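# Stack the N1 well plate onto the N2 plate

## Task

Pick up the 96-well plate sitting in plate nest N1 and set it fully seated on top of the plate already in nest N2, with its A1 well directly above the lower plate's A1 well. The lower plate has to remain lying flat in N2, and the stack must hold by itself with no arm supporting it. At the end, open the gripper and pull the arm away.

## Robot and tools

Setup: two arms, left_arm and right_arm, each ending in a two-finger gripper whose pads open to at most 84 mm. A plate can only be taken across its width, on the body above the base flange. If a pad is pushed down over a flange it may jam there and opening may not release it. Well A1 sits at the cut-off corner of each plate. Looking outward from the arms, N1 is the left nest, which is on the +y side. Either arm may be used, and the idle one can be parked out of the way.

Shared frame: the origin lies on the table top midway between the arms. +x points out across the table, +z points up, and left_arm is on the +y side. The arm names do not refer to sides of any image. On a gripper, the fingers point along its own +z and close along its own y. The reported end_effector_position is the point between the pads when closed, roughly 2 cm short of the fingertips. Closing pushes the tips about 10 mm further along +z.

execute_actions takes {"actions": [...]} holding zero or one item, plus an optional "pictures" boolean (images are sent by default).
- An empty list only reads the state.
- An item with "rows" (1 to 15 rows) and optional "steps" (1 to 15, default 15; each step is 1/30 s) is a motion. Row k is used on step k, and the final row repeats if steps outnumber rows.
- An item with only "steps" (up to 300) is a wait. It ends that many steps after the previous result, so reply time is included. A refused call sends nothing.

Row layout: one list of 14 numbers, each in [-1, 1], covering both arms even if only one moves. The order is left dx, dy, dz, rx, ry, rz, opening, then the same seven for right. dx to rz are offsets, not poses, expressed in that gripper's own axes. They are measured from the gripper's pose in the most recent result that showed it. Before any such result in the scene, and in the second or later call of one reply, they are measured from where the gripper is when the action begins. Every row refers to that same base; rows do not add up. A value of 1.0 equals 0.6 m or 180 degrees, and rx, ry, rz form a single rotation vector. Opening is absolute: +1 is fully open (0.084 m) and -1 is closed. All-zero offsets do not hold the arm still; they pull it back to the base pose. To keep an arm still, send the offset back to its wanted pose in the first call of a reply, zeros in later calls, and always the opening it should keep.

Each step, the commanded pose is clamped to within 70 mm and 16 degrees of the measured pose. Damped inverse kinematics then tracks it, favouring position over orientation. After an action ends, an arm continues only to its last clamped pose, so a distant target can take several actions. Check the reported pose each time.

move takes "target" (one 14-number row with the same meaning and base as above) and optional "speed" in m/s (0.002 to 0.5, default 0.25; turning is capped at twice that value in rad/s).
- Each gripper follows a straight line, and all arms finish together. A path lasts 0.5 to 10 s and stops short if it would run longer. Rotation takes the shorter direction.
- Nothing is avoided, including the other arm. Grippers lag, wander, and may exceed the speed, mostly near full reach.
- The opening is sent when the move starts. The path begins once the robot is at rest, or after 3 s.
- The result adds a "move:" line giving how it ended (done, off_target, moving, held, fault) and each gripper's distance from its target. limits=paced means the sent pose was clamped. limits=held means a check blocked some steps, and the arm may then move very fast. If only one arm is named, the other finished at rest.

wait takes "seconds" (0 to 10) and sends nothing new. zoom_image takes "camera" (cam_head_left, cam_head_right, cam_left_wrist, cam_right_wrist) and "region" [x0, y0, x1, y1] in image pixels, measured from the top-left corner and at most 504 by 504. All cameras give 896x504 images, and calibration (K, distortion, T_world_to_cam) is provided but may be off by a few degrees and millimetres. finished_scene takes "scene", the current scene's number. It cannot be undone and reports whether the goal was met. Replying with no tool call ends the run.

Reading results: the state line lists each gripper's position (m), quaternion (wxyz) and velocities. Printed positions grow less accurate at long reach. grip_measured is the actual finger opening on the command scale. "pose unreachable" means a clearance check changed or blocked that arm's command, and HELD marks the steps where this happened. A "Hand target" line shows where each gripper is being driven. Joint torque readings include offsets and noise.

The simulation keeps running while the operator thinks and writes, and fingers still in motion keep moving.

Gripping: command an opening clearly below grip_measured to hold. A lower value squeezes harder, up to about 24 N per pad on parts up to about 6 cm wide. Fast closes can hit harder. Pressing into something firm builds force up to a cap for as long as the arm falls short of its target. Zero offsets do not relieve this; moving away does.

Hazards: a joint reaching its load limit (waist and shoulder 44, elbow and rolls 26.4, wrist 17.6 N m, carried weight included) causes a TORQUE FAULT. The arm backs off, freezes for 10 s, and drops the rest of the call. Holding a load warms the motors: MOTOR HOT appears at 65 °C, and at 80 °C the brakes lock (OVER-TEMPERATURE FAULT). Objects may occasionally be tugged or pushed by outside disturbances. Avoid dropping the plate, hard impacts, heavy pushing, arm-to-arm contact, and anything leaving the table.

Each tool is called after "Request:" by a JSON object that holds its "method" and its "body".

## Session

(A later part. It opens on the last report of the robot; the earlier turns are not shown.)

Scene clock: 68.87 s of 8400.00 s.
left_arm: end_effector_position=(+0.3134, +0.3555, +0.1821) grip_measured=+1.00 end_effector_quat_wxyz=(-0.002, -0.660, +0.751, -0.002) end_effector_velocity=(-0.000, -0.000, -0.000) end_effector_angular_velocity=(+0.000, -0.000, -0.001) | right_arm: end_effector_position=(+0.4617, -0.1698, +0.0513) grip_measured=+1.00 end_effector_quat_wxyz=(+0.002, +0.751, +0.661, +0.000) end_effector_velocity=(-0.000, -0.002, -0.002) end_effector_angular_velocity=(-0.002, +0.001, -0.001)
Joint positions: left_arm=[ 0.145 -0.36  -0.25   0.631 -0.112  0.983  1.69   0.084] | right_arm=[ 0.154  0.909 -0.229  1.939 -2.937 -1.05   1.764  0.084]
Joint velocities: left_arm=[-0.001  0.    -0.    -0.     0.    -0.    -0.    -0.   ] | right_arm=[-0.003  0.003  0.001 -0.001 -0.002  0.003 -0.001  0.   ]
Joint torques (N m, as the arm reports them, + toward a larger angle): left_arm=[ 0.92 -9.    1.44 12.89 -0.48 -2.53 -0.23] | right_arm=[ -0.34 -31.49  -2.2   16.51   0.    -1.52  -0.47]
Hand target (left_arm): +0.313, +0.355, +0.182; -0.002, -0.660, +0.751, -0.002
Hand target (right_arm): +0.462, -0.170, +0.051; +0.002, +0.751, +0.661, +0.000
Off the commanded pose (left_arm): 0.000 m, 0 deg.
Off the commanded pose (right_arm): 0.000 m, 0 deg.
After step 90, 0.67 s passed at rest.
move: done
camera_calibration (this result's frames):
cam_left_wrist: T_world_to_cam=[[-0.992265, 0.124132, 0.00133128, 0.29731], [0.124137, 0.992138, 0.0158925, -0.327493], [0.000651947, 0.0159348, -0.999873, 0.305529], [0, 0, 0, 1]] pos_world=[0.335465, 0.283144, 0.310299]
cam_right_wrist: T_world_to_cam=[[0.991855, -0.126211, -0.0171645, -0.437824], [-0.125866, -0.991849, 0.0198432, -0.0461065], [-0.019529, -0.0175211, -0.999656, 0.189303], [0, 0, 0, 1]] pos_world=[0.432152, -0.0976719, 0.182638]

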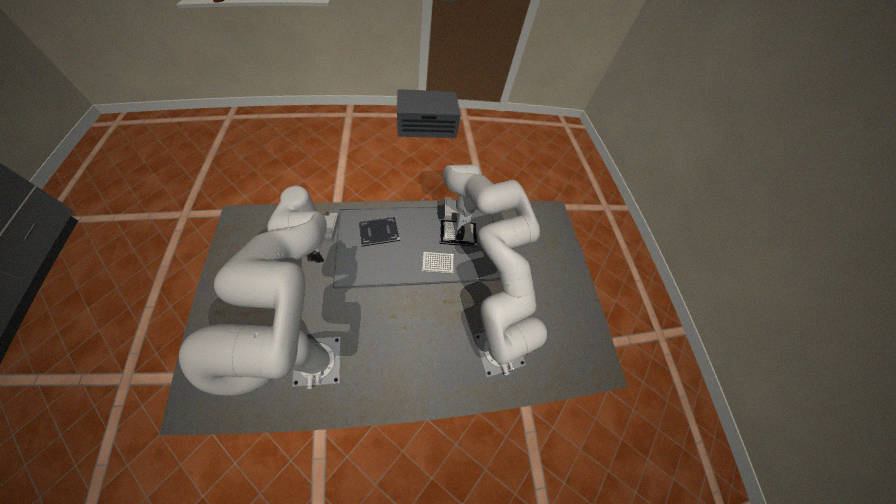

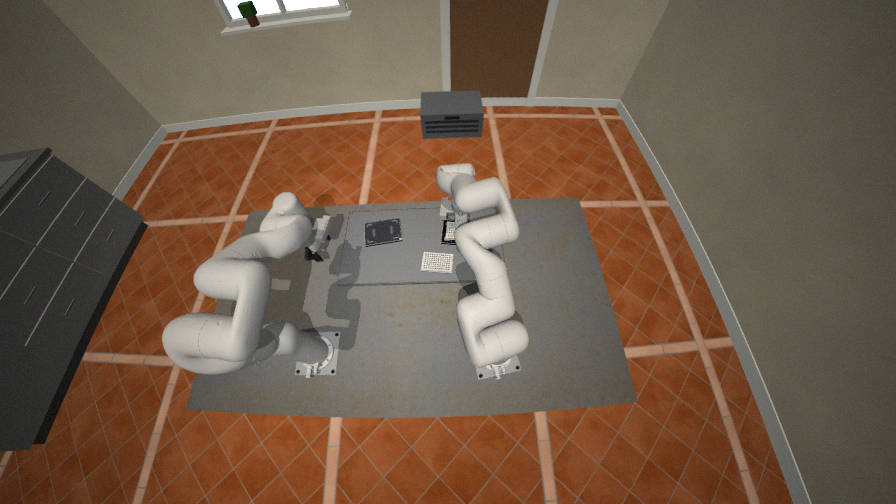

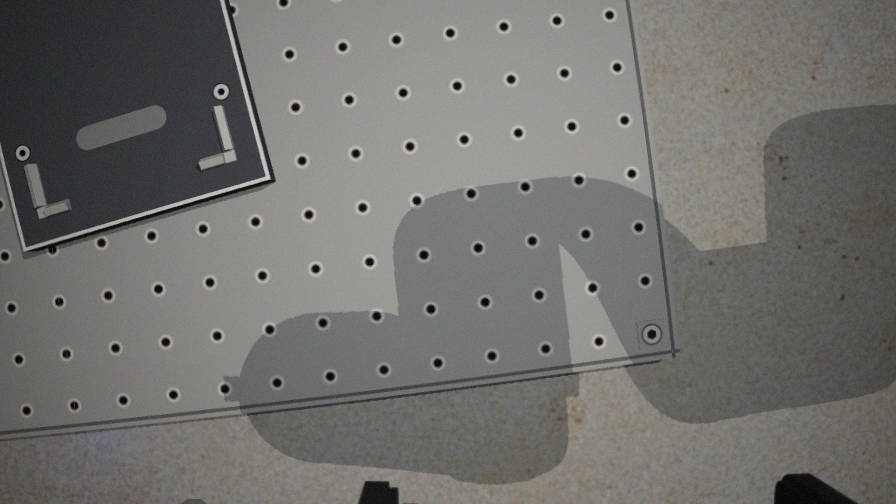

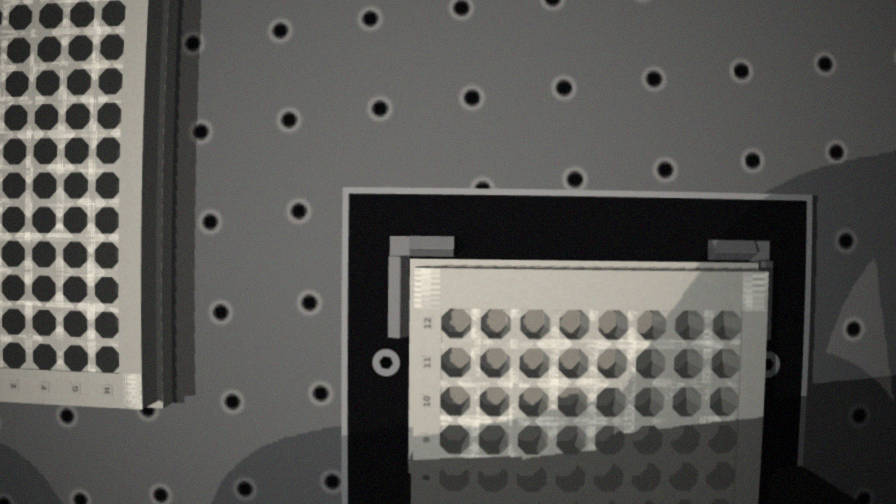

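Request:
{"method": "move", "body": {"target": [0,0,0,0,0,0,1,0.1385,-0.255,-0.02,0,0,0,1], "speed": 0.15}}

Request:
{"method": "move", "body": {"target": [0,0,0,0,0,0,1,0,0,0.036,0,0,0,1], "speed": 0.04}}

Scene clock: 73.63 s of 8400.00 s.
left_arm: end_effector_position=(+0.3134, +0.3555, +0.1821) grip_measured=+1.00 end_effector_quat_wxyz=(-0.002, -0.660, +0.751, -0.002) end_effector_velocity=(-0.000, +0.000, -0.000) end_effector_angular_velocity=(+0.000, +0.000, +0.000) | right_arm: end_effector_position=(+0.3208, -0.0682, +0.0626) grip_measured=+1.00 end_effector_quat_wxyz=(+0.002, +0.751, +0.660, -0.000) end_effector_velocity=(-0.003, +0.003, +0.001) end_effector_angular_velocity=(-0.001, -0.003, +0.002)
Joint positions: left_arm=[ 0.145 -0.36  -0.25   0.631 -0.112  0.983  1.69   0.084] | right_arm=[ 0.506  0.547 -0.227  1.354 -2.986 -0.823  2.062  0.084]
Joint velocities: left_arm=[ 0.    -0.     0.    -0.001  0.    -0.    -0.    -0.   ] | right_arm=[ 0.011 -0.005 -0.    -0.006 -0.003  0.003  0.01  -0.   ]
Joint torques (N m, as the arm reports them, + toward a larger angle): left_arm=[ 1.   -9.12  1.54 12.99 -0.4  -2.54 -0.17] | right_arm=[ -0.75 -25.38  -1.98  15.    -0.16  -1.45  -0.39]
Hand target (left_arm): +0.313, +0.356, +0.182; -0.002, -0.660, +0.751, -0.002
Hand target (right_arm): +0.320, -0.068, +0.063; +0.002, +0.751, +0.660, +0.000
Off the commanded pose (left_arm): 0.000 m, 0 deg.
Off the commanded pose (right_arm): 0.001 m, 0 deg.
After step 90, 0.03 s passed at rest.
move: done
camera_calibration (this result's frames):
cam_left_wrist: T_world_to_cam=[[-0.992265, 0.124132, 0.00133126, 0.29731], [0.124137, 0.992138, 0.0158925, -0.327493], [0.000651977, 0.0159349, -0.999873, 0.305529], [0, 0, 0, 1]] pos_world=[0.335465, 0.283144, 0.310299]
cam_right_wrist: T_world_to_cam=[[0.991713, -0.127238, -0.0177807, -0.285098], [-0.126884, -0.99172, 0.0198028, 0.0369899], [-0.0201531, -0.0173826, -0.999646, 0.199822], [0, 0, 0, 1]] pos_world=[0.291456, 0.0038818, 0.19395]

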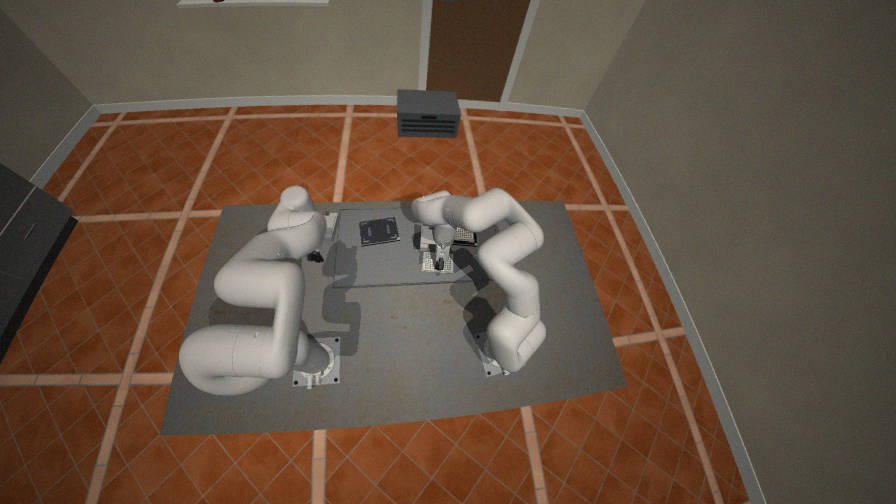

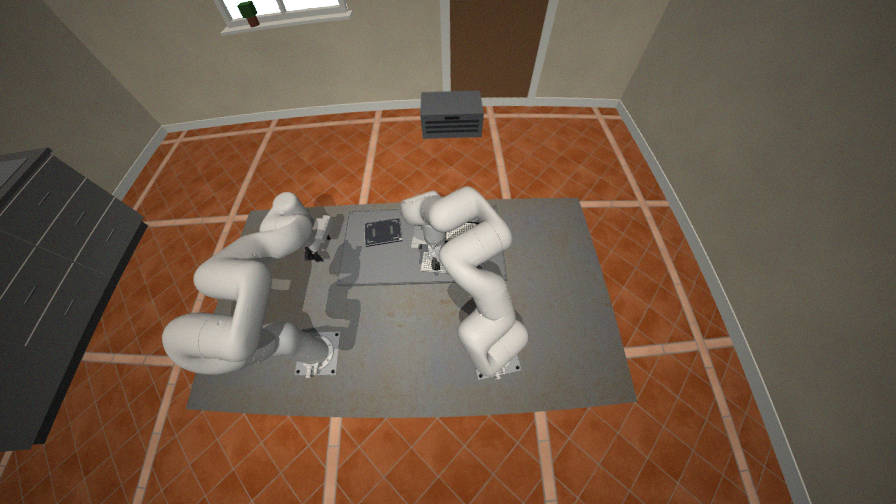

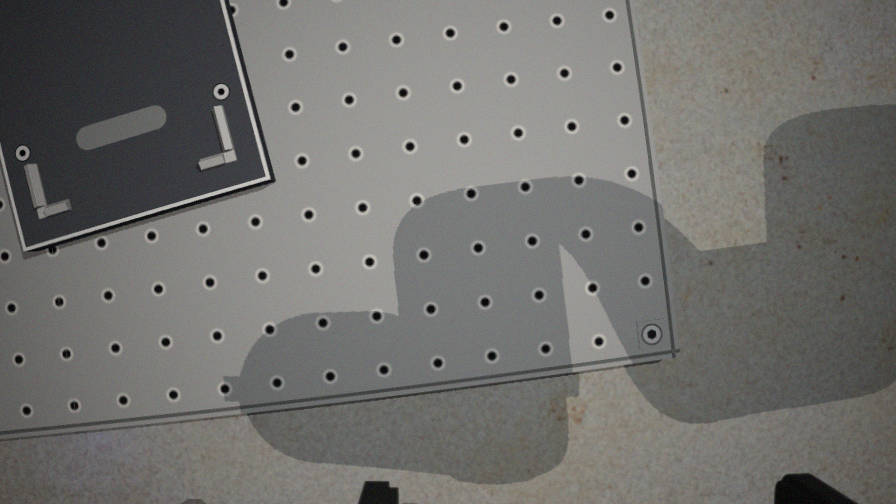

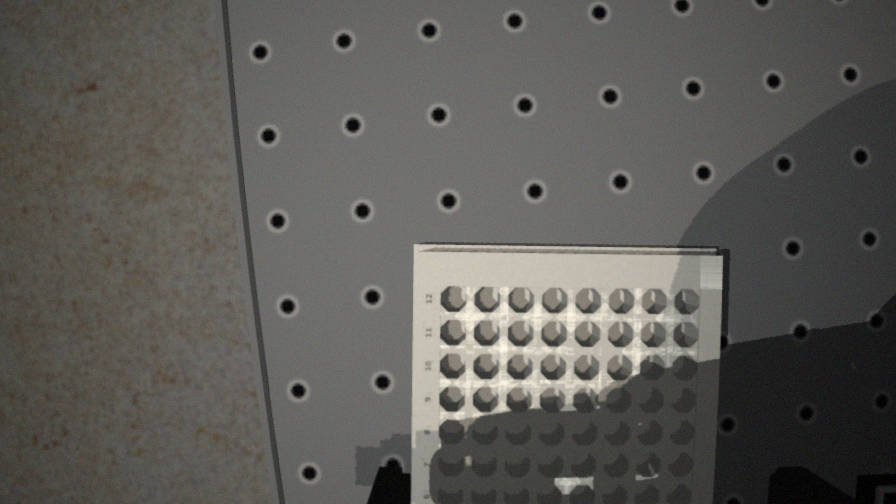

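Scene clock: 74.57 s of 8400.00 s.
left_arm: end_effector_position=(+0.3134, +0.3555, +0.1821) grip_measured=+1.00 end_effector_quat_wxyz=(-0.002, -0.660, +0.751, -0.002) end_effector_velocity=(-0.000, +0.000, -0.000) end_effector_angular_velocity=(-0.000, +0.001, -0.000) | right_arm: end_effector_position=(+0.3209, -0.0683, +0.0413) grip_measured=+1.00 end_effector_quat_wxyz=(+0.002, +0.751, +0.660, -0.000) end_effector_velocity=(-0.001, -0.000, -0.002) end_effector_angular_velocity=(+0.000, +0.003, -0.001)
Joint positions: left_arm=[ 0.145 -0.36  -0.25   0.631 -0.112  0.983  1.69   0.084] | right_arm=[ 0.498  0.585 -0.218  1.346 -2.975 -0.778  2.052  0.084]
Joint velocities: left_arm=[-0.  0.  0. -0.  0.  0.  0. -0.] | right_arm=[-0.002  0.005  0.002 -0.     0.003  0.002 -0.001  0.   ]
Joint torques (N m, as the arm reports them, + toward a larger angle): left_arm=[ 0.57 -8.95  1.34 12.81 -0.47 -2.62 -0.26] | right_arm=[ -0.35 -25.74  -1.72  14.67   0.    -1.58  -0.3 ]
Hand target (left_arm): +0.313, +0.356, +0.182; -0.002, -0.660, +0.751, -0.002
Hand target (right_arm): +0.321, -0.068, +0.041; +0.002, +0.751, +0.660, -0.000
Off the commanded pose (left_arm): 0.000 m, 0 deg.
Off the commanded pose (right_arm): 0.000 m, 0 deg.
move: done
camera_calibration (this result's frames):
cam_left_wrist: T_world_to_cam=[[-0.992265, 0.124132, 0.00133144, 0.29731], [0.124137, 0.992138, 0.0158926, -0.327493], [0.000651803, 0.0159349, -0.999873, 0.305529], [0, 0, 0, 1]] pos_world=[0.335465, 0.283144, 0.310299]
cam_right_wrist: T_world_to_cam=[[0.99171, -0.127281, -0.0176417, -0.285576], [-0.12693, -0.991715, 0.0197724, 0.0373662], [-0.0200122, -0.0173692, -0.999649, 0.178494], [0, 0, 0, 1]] pos_world=[0.291523, 0.00380838, 0.172655]

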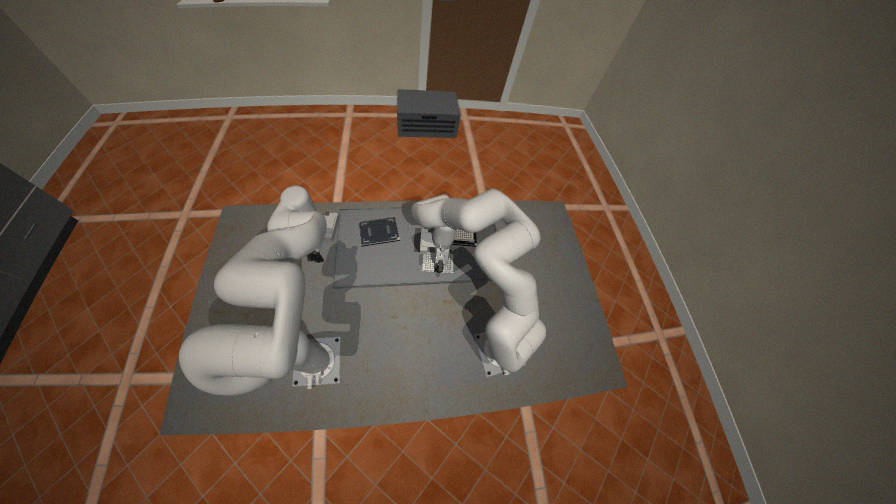

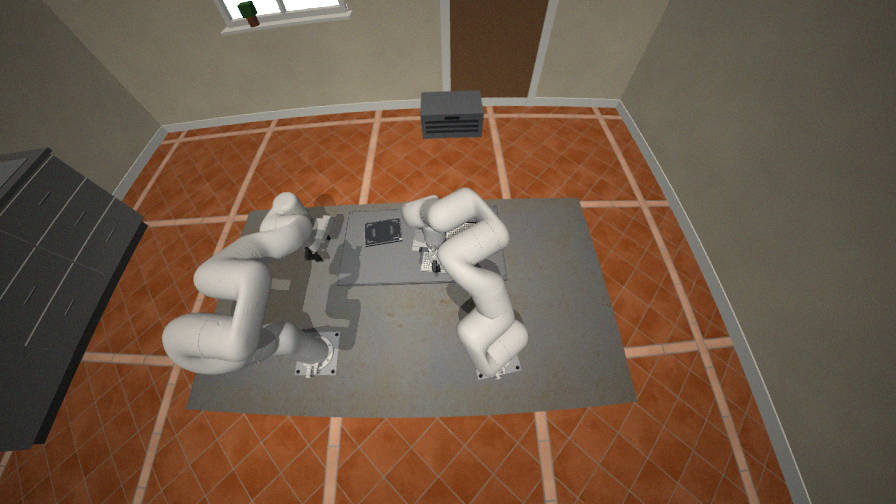

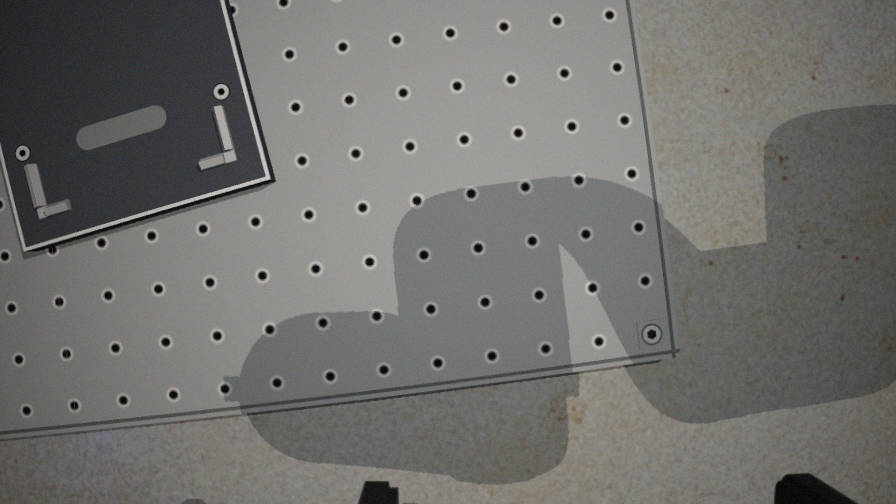

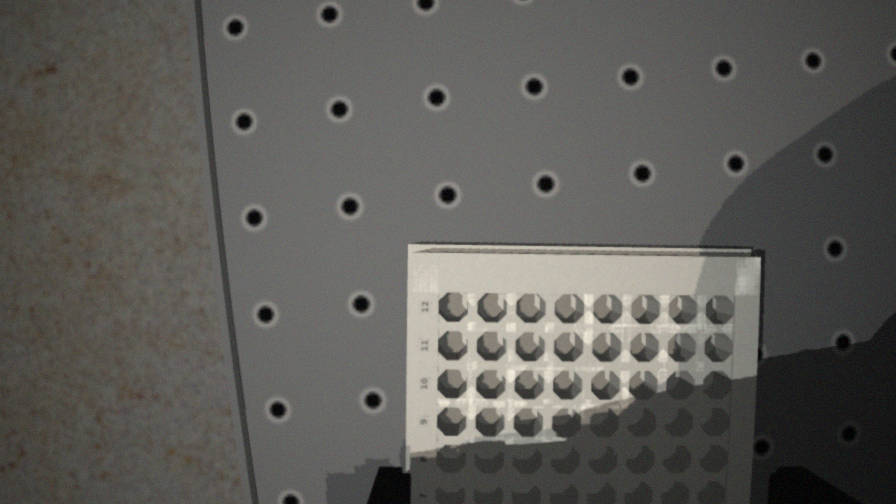

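Request:
{"method": "move", "body": {"target": [0,0,0,0,0,0,1,0.0062,-0.0018,0.0037,0,0,0,1], "speed": 0.01}}

Request:
{"method": "zoom_image", "body": {"camera": "cam_right_wrist", "region": [370, 424, 470, 504]}}

Request:
{"method": "zoom_image", "body": {"camera": "cam_right_wrist", "region": [720, 424, 820, 504]}}

Scene clock: 80.87 s of 8400.00 s.
left_arm: end_effector_position=(+0.3134, +0.3555, +0.1821) grip_measured=+1.00 end_effector_quat_wxyz=(-0.002, -0.660, +0.751, -0.002) end_effector_velocity=(+0.000, +0.000, -0.000) end_effector_angular_velocity=(-0.001, +0.000, +0.002) | right_arm: end_effector_position=(+0.3203, -0.0647, +0.0392) grip_measured=+1.00 end_effector_quat_wxyz=(+0.002, +0.751, +0.660, -0.000) end_effector_velocity=(+0.001, +0.002, -0.001) end_effector_angular_velocity=(+0.000, -0.003, +0.001)
Joint positions: left_arm=[ 0.145 -0.36  -0.25   0.631 -0.112  0.983  1.69   0.084] | right_arm=[ 0.504  0.593 -0.217  1.351 -2.974 -0.776  2.059  0.084]
Joint velocities: left_arm=[-0.001  0.     0.002  0.     0.    -0.    -0.001  0.   ] | right_arm=[ 0.005  0.004  0.     0.004 -0.001  0.002  0.005  0.   ]
Joint torques (N m, as the arm reports them, + toward a larger angle): left_arm=[ 0.81 -9.    1.56 12.9  -0.46 -2.6  -0.16] | right_arm=[ -0.28 -25.86  -1.63  14.53   0.05  -1.35  -0.43]
Hand target (left_arm): +0.313, +0.356, +0.182; -0.002, -0.660, +0.751, -0.002
Hand target (right_arm): +0.320, -0.064, +0.039; +0.002, +0.751, +0.660, -0.000
Off the commanded pose (left_arm): 0.000 m, 0 deg.
Off the commanded pose (right_arm): 0.000 m, 0 deg.
After step 90, 2.60 s passed at rest.
move: done
camera_calibration (this result's frames):
cam_left_wrist: T_world_to_cam=[[-0.992265, 0.124132, 0.00133151, 0.29731], [0.124137, 0.992138, 0.0158925, -0.327493], [0.000651723, 0.0159349, -0.999873, 0.305529], [0, 0, 0, 1]] pos_world=[0.335465, 0.283144, 0.310299]
cam_right_wrist: T_world_to_cam=[[0.991721, -0.127183, -0.0177028, -0.284559], [-0.126831, -0.991728, 0.0197522, 0.0408748], [-0.0200685, -0.0173434, -0.999648, 0.17644], [0, 0, 0, 1]] pos_world=[0.290928, 0.00740567, 0.170533]

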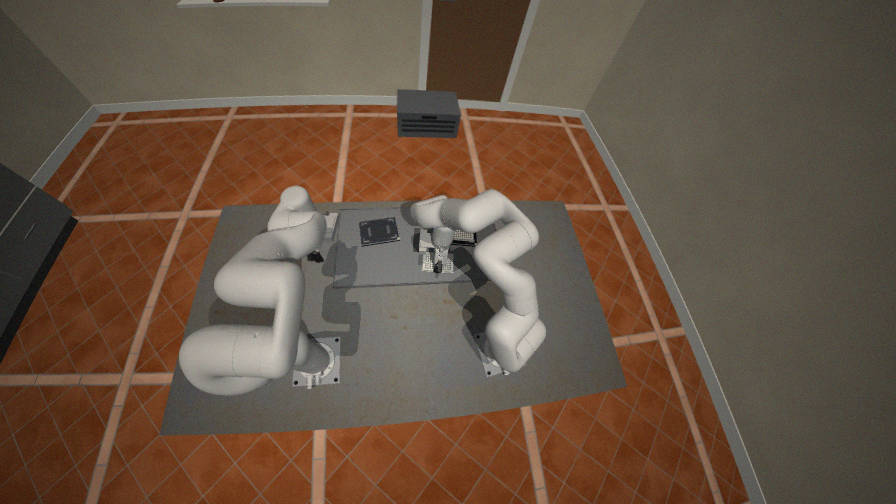

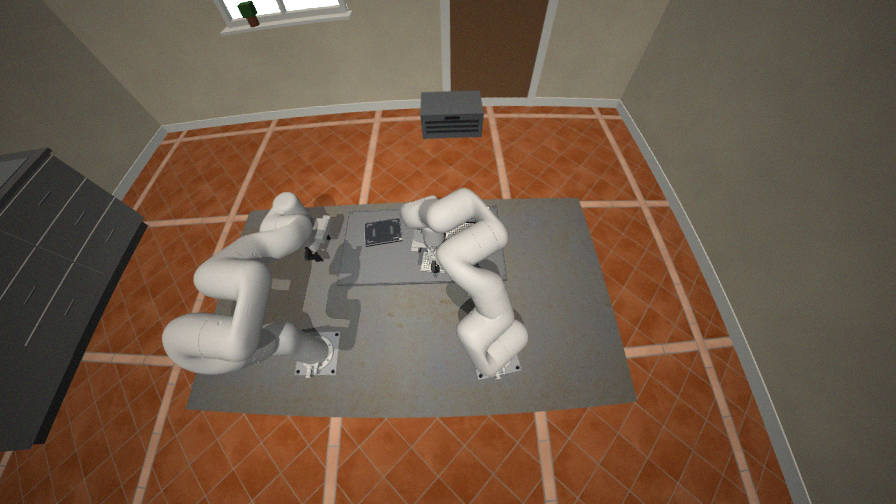

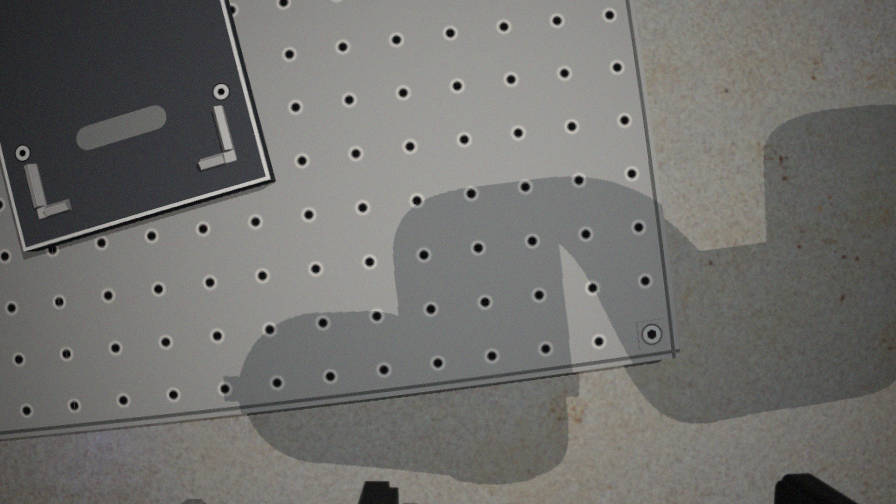

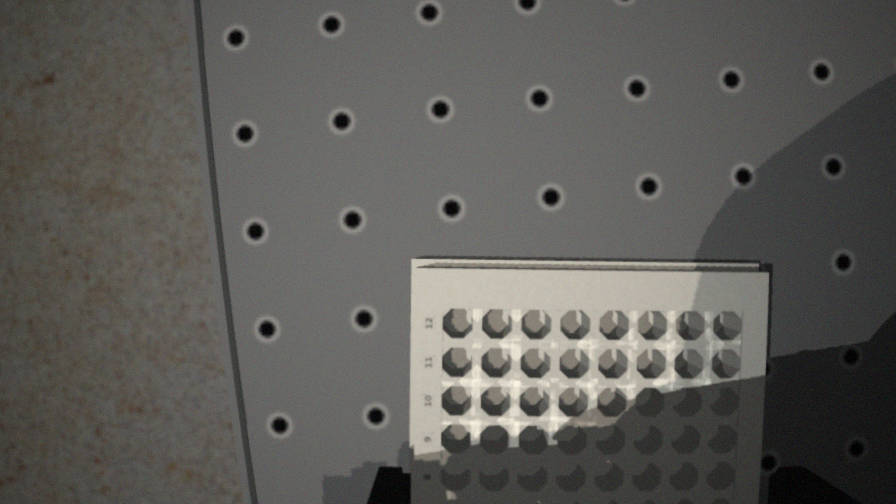

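Region (370, 424, 470, 504) of cam_right_wrist's 896x504 image, scaled by 5.040, with more detail than that image has; it fills the top 403 rows of this view, and the rest is white.

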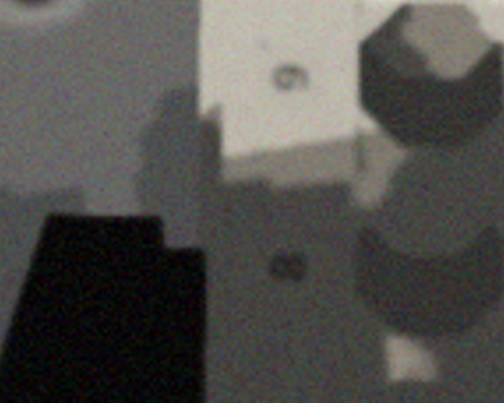

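Region (720, 424, 820, 504) of cam_right_wrist's 896x504 image, scaled by 5.040, with more detail than that image has; it fills the top 403 rows of this view, and the rest is white.

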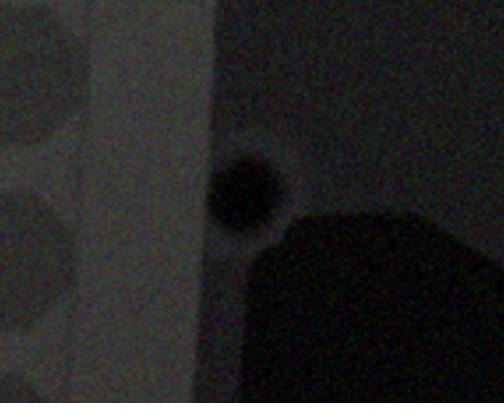

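Request:
{"method": "move", "body": {"target": [0,0,0,0,0,0,1,0,-0.0003,0.0145,0,0,0,1], "speed": 0.01}}

Request:
{"method": "move", "body": {"target": [0,0,0,0,0,0,1,0,0,0,0,0,0,0.6]}}

Request:
{"method": "move", "body": {"target": [0,0,0,0,0,0,1,0,0,-0.07,0,0,0,0.6], "speed": 0.05}}

Scene clock: 85.40 s of 8400.00 s.
left_arm: end_effector_position=(+0.3134, +0.3555, +0.1821) grip_measured=+1.00 end_effector_quat_wxyz=(-0.002, -0.660, +0.751, -0.002) end_effector_velocity=(-0.000, +0.000, -0.000) end_effector_angular_velocity=(-0.000, -0.000, +0.001) | right_arm: end_effector_position=(+0.3201, -0.0647, +0.0308) grip_measured=+1.00 end_effector_quat_wxyz=(+0.002, +0.751, +0.660, -0.000) end_effector_velocity=(+0.001, -0.000, -0.003) end_effector_angular_velocity=(+0.001, -0.002, -0.002)
Joint positions: left_arm=[ 0.145 -0.36  -0.25   0.631 -0.112  0.983  1.69   0.084] | right_arm=[ 0.501  0.608 -0.213  1.349 -2.97  -0.758  2.056  0.084]
Joint velocities: left_arm=[ 0.    -0.     0.001 -0.001  0.    -0.    -0.     0.   ] | right_arm=[-0.002  0.005  0.001 -0.001  0.002  0.007 -0.001 -0.   ]
Joint torques (N m, as the arm reports them, + toward a larger angle): left_arm=[ 0.9  -9.28  1.42 12.92 -0.6  -2.6  -0.11] | right_arm=[ -0.24 -25.89  -1.57  14.53  -0.18  -1.38  -0.44]
Hand target (left_arm): +0.313, +0.356, +0.182; -0.002, -0.660, +0.751, -0.002
Hand target (right_arm): +0.320, -0.065, +0.030; +0.002, +0.751, +0.660, -0.000
Off the commanded pose (left_arm): 0.000 m, 0 deg.
Off the commanded pose (right_arm): 0.000 m, 0 deg.
After step 90, 0.47 s passed at rest.
move: done
camera_calibration (this result's frames):
cam_left_wrist: T_world_to_cam=[[-0.992265, 0.124131, 0.00133136, 0.29731], [0.124137, 0.992138, 0.0158926, -0.327493], [0.000651872, 0.0159349, -0.999873, 0.305529], [0, 0, 0, 1]] pos_world=[0.335465, 0.283145, 0.310299]
cam_right_wrist: T_world_to_cam=[[0.991717, -0.127208, -0.0177474, -0.284536], [-0.126854, -0.991723, 0.0198217, 0.0410074], [-0.020122, -0.0174062, -0.999646, 0.168052], [0, 0, 0, 1]] pos_world=[0.290763, 0.00739796, 0.16213]

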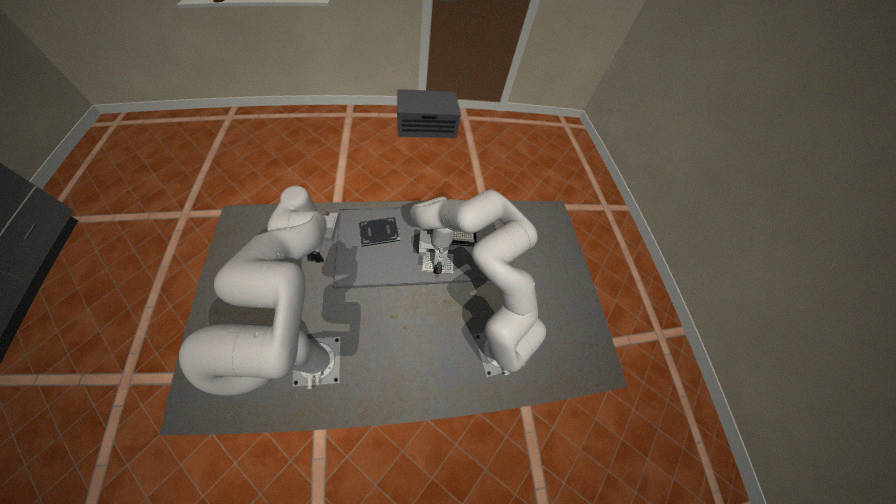

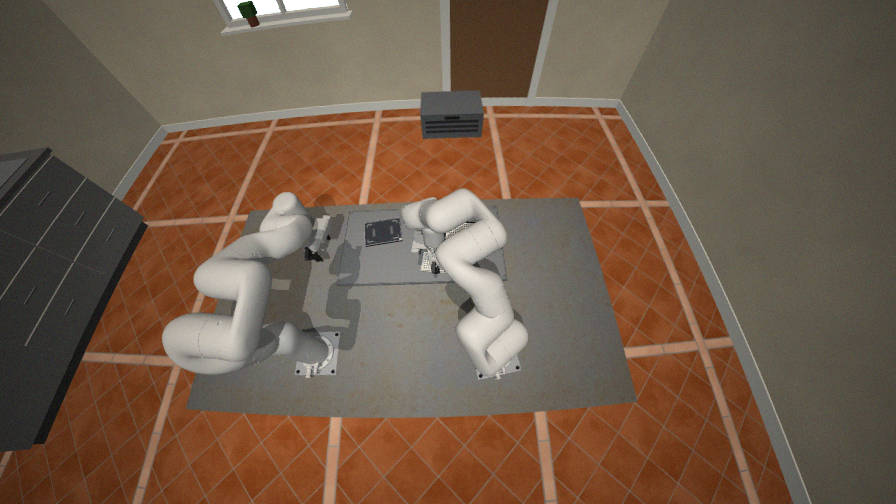

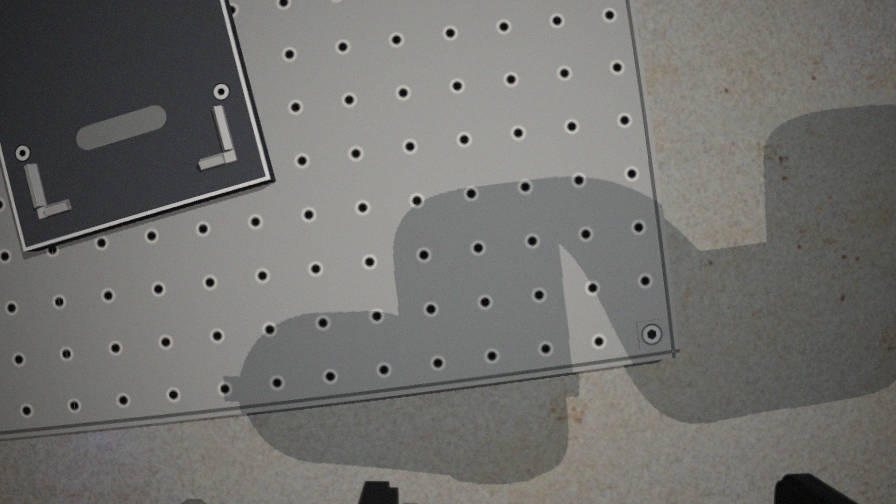

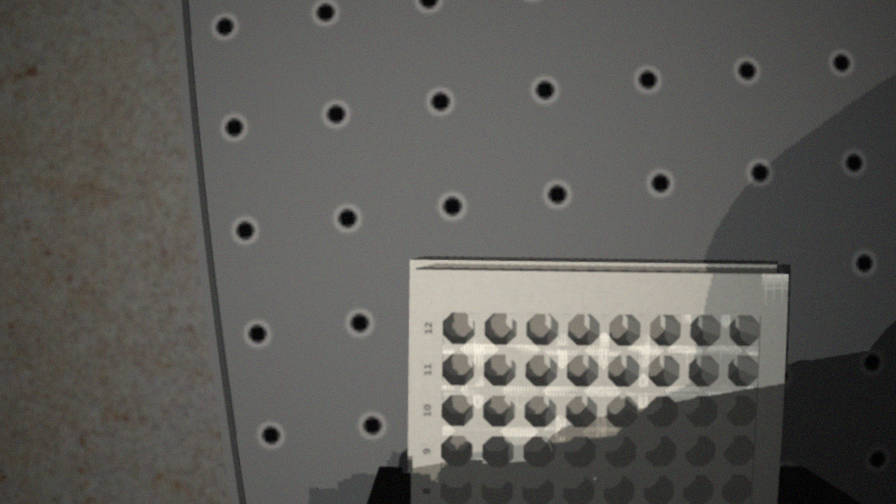

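Scene clock: 85.90 s of 8400.00 s.
left_arm: end_effector_position=(+0.3134, +0.3555, +0.1821) grip_measured=+1.00 end_effector_quat_wxyz=(-0.002, -0.660, +0.751, -0.002) end_effector_velocity=(-0.000, +0.000, -0.000) end_effector_angular_velocity=(+0.000, +0.001, +0.000) | right_arm: end_effector_position=(+0.3202, -0.0647, +0.0309) grip_measured=+0.93 end_effector_quat_wxyz=(+0.002, +0.751, +0.660, +0.000) end_effector_velocity=(+0.000, +0.001, +0.000) end_effector_angular_velocity=(+0.000, -0.002, +0.002)
Joint positions: left_arm=[ 0.145 -0.36  -0.25   0.631 -0.112  0.983  1.69   0.084] | right_arm=[ 0.501  0.608 -0.213  1.349 -2.97  -0.758  2.056  0.082]
Joint velocities: left_arm=[ 0.     0.    -0.    -0.001 -0.    -0.001 -0.     0.   ] | right_arm=[ 0.001 -0.     0.     0.001 -0.001  0.001 -0.     0.   ]
Joint torques (N m, as the arm reports them, + toward a larger angle): left_arm=[ 0.89 -8.75  1.39 13.08 -0.51 -2.61 -0.21] | right_arm=[ -0.48 -25.42  -1.44  13.58   0.21  -1.45  -0.55]
Hand target (left_arm): +0.313, +0.356, +0.182; -0.002, -0.660, +0.751, -0.002
Hand target (right_arm): +0.320, -0.065, +0.031; +0.002, +0.751, +0.660, -0.000
Off the commanded pose (left_arm): 0.000 m, 0 deg.
Off the commanded pose (right_arm): 0.000 m, 0 deg.
move: done
camera_calibration (this result's frames):
cam_left_wrist: T_world_to_cam=[[-0.992265, 0.124132, 0.00133127, 0.29731], [0.124137, 0.992138, 0.0158926, -0.327493], [0.000651972, 0.015935, -0.999873, 0.305529], [0, 0, 0, 1]] pos_world=[0.335465, 0.283145, 0.310299]
cam_right_wrist: T_world_to_cam=[[0.991722, -0.127207, -0.0174754, -0.284644], [-0.126861, -0.991726, 0.0196463, 0.0410648], [-0.0198299, -0.0172667, -0.999654, 0.168051], [0, 0, 0, 1]] pos_world=[0.290829, 0.00741819, 0.162212]

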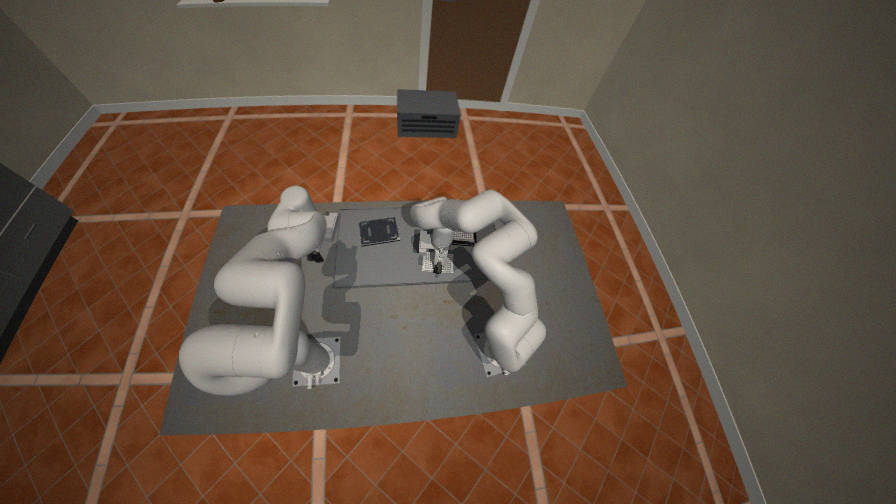

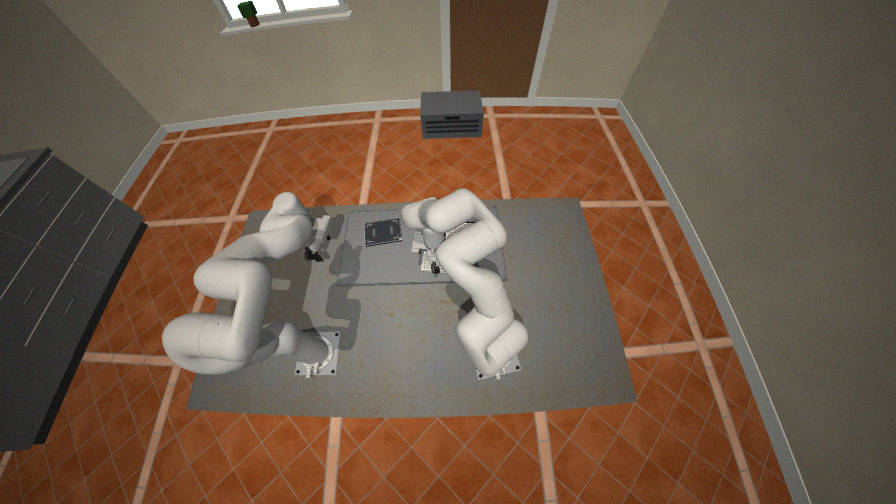

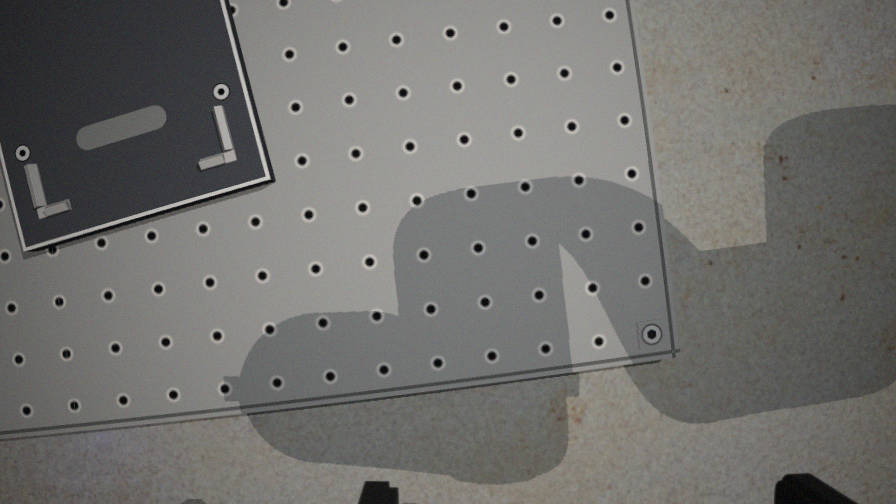

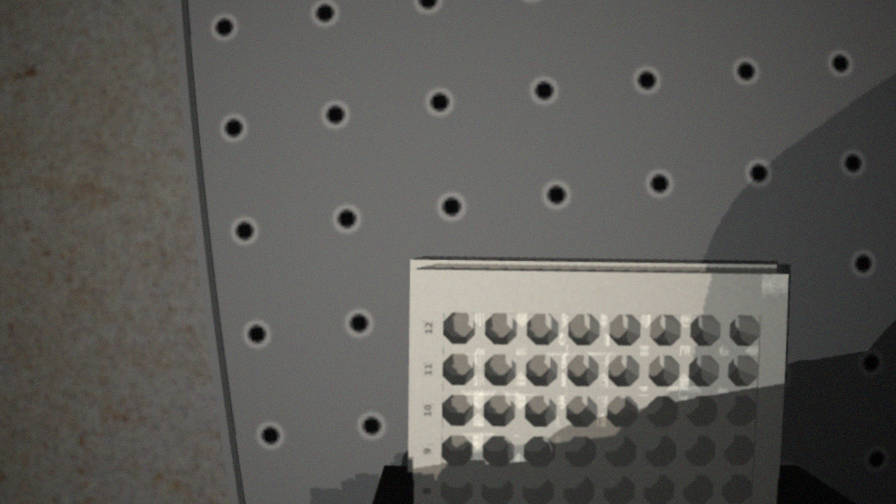

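Scene clock: 87.17 s of 8400.00 s.
left_arm: end_effector_position=(+0.3134, +0.3555, +0.1821) grip_measured=+1.00 end_effector_quat_wxyz=(-0.002, -0.660, +0.751, -0.002) end_effector_velocity=(-0.000, -0.000, -0.000) end_effector_angular_velocity=(+0.000, +0.001, -0.000) | right_arm: end_effector_position=(+0.3201, -0.0645, +0.0726) grip_measured=+0.93 end_effector_quat_wxyz=(+0.002, +0.751, +0.660, +0.000) end_effector_velocity=(+0.002, -0.001, +0.003) end_effector_angular_velocity=(+0.000, -0.003, -0.002)
Joint positions: left_arm=[ 0.145 -0.36  -0.25   0.631 -0.112  0.983  1.69   0.084] | right_arm=[ 0.518  0.534 -0.23   1.364 -2.991 -0.847  2.074  0.082]
Joint velocities: left_arm=[-0.     0.    -0.    -0.001  0.     0.    -0.    -0.   ] | right_arm=[-0.001 -0.004 -0.002  0.003 -0.002 -0.004  0.001  0.   ]
Joint torques (N m, as the arm reports them, + toward a larger angle): left_arm=[ 0.66 -8.83  1.54 12.9  -0.45 -2.66 -0.2 ] | right_arm=[ -0.44 -25.11  -1.57  15.43  -0.07  -1.58  -0.42]
Hand target (left_arm): +0.313, +0.356, +0.182; -0.002, -0.660, +0.751, -0.002
Hand target (right_arm): +0.320, -0.065, +0.073; +0.002, +0.751, +0.660, +0.000
Off the commanded pose (left_arm): 0.000 m, 0 deg.
Off the commanded pose (right_arm): 0.000 m, 0 deg.
move: done
camera_calibration (this result's frames):
cam_left_wrist: T_world_to_cam=[[-0.992265, 0.124131, 0.0013311, 0.29731], [0.124137, 0.992138, 0.0158926, -0.327493], [0.000652129, 0.0159349, -0.999873, 0.305529], [0, 0, 0, 1]] pos_world=[0.335465, 0.283145, 0.310299]
cam_right_wrist: T_world_to_cam=[[0.991727, -0.127141, -0.0176904, -0.283711], [-0.12679, -0.991734, 0.0196917, 0.0403259], [-0.0200478, -0.0172858, -0.99965, 0.209807], [0, 0, 0, 1]] pos_world=[0.290683, 0.00754813, 0.203921]

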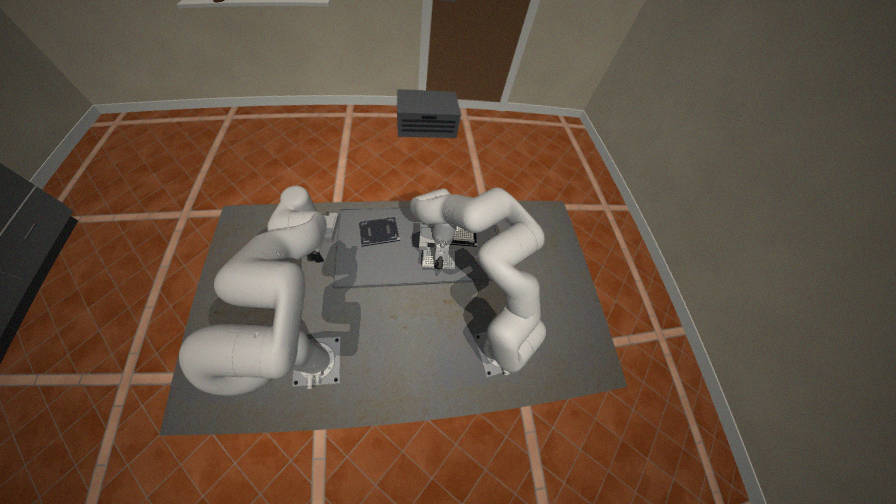

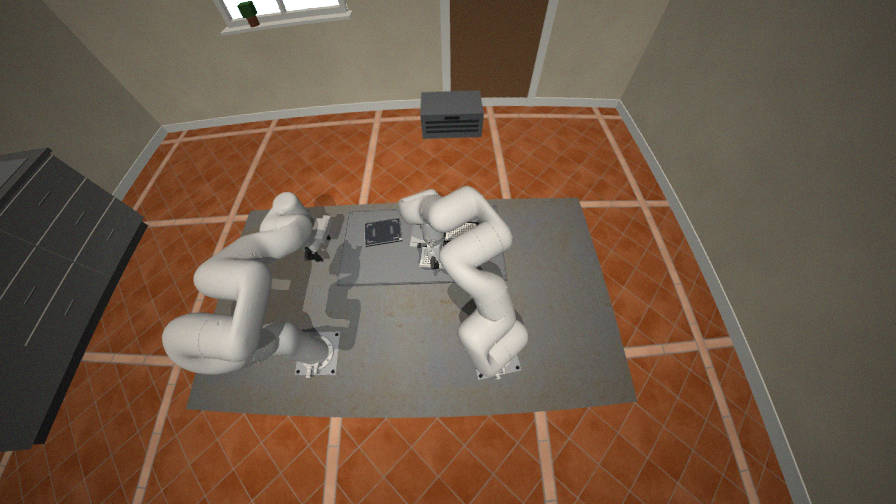

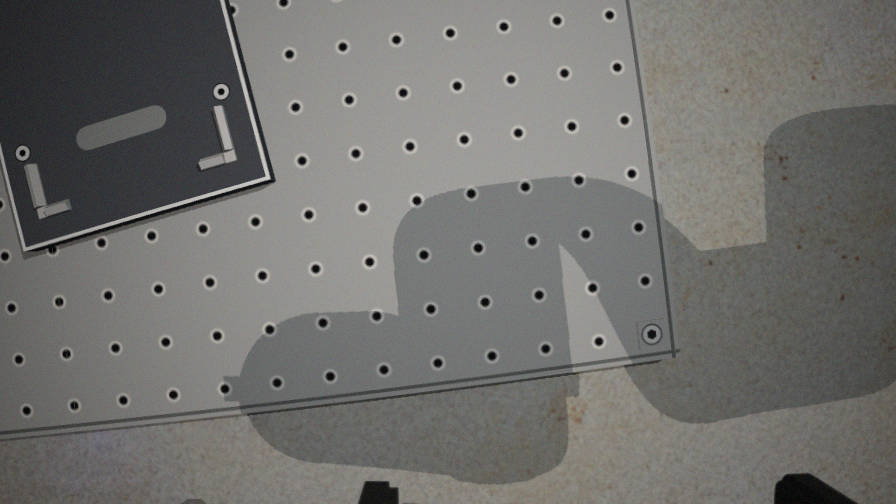

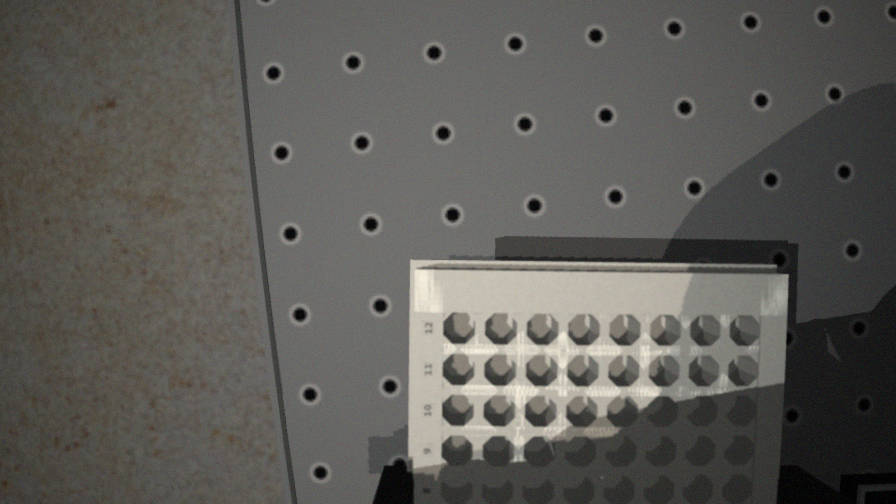

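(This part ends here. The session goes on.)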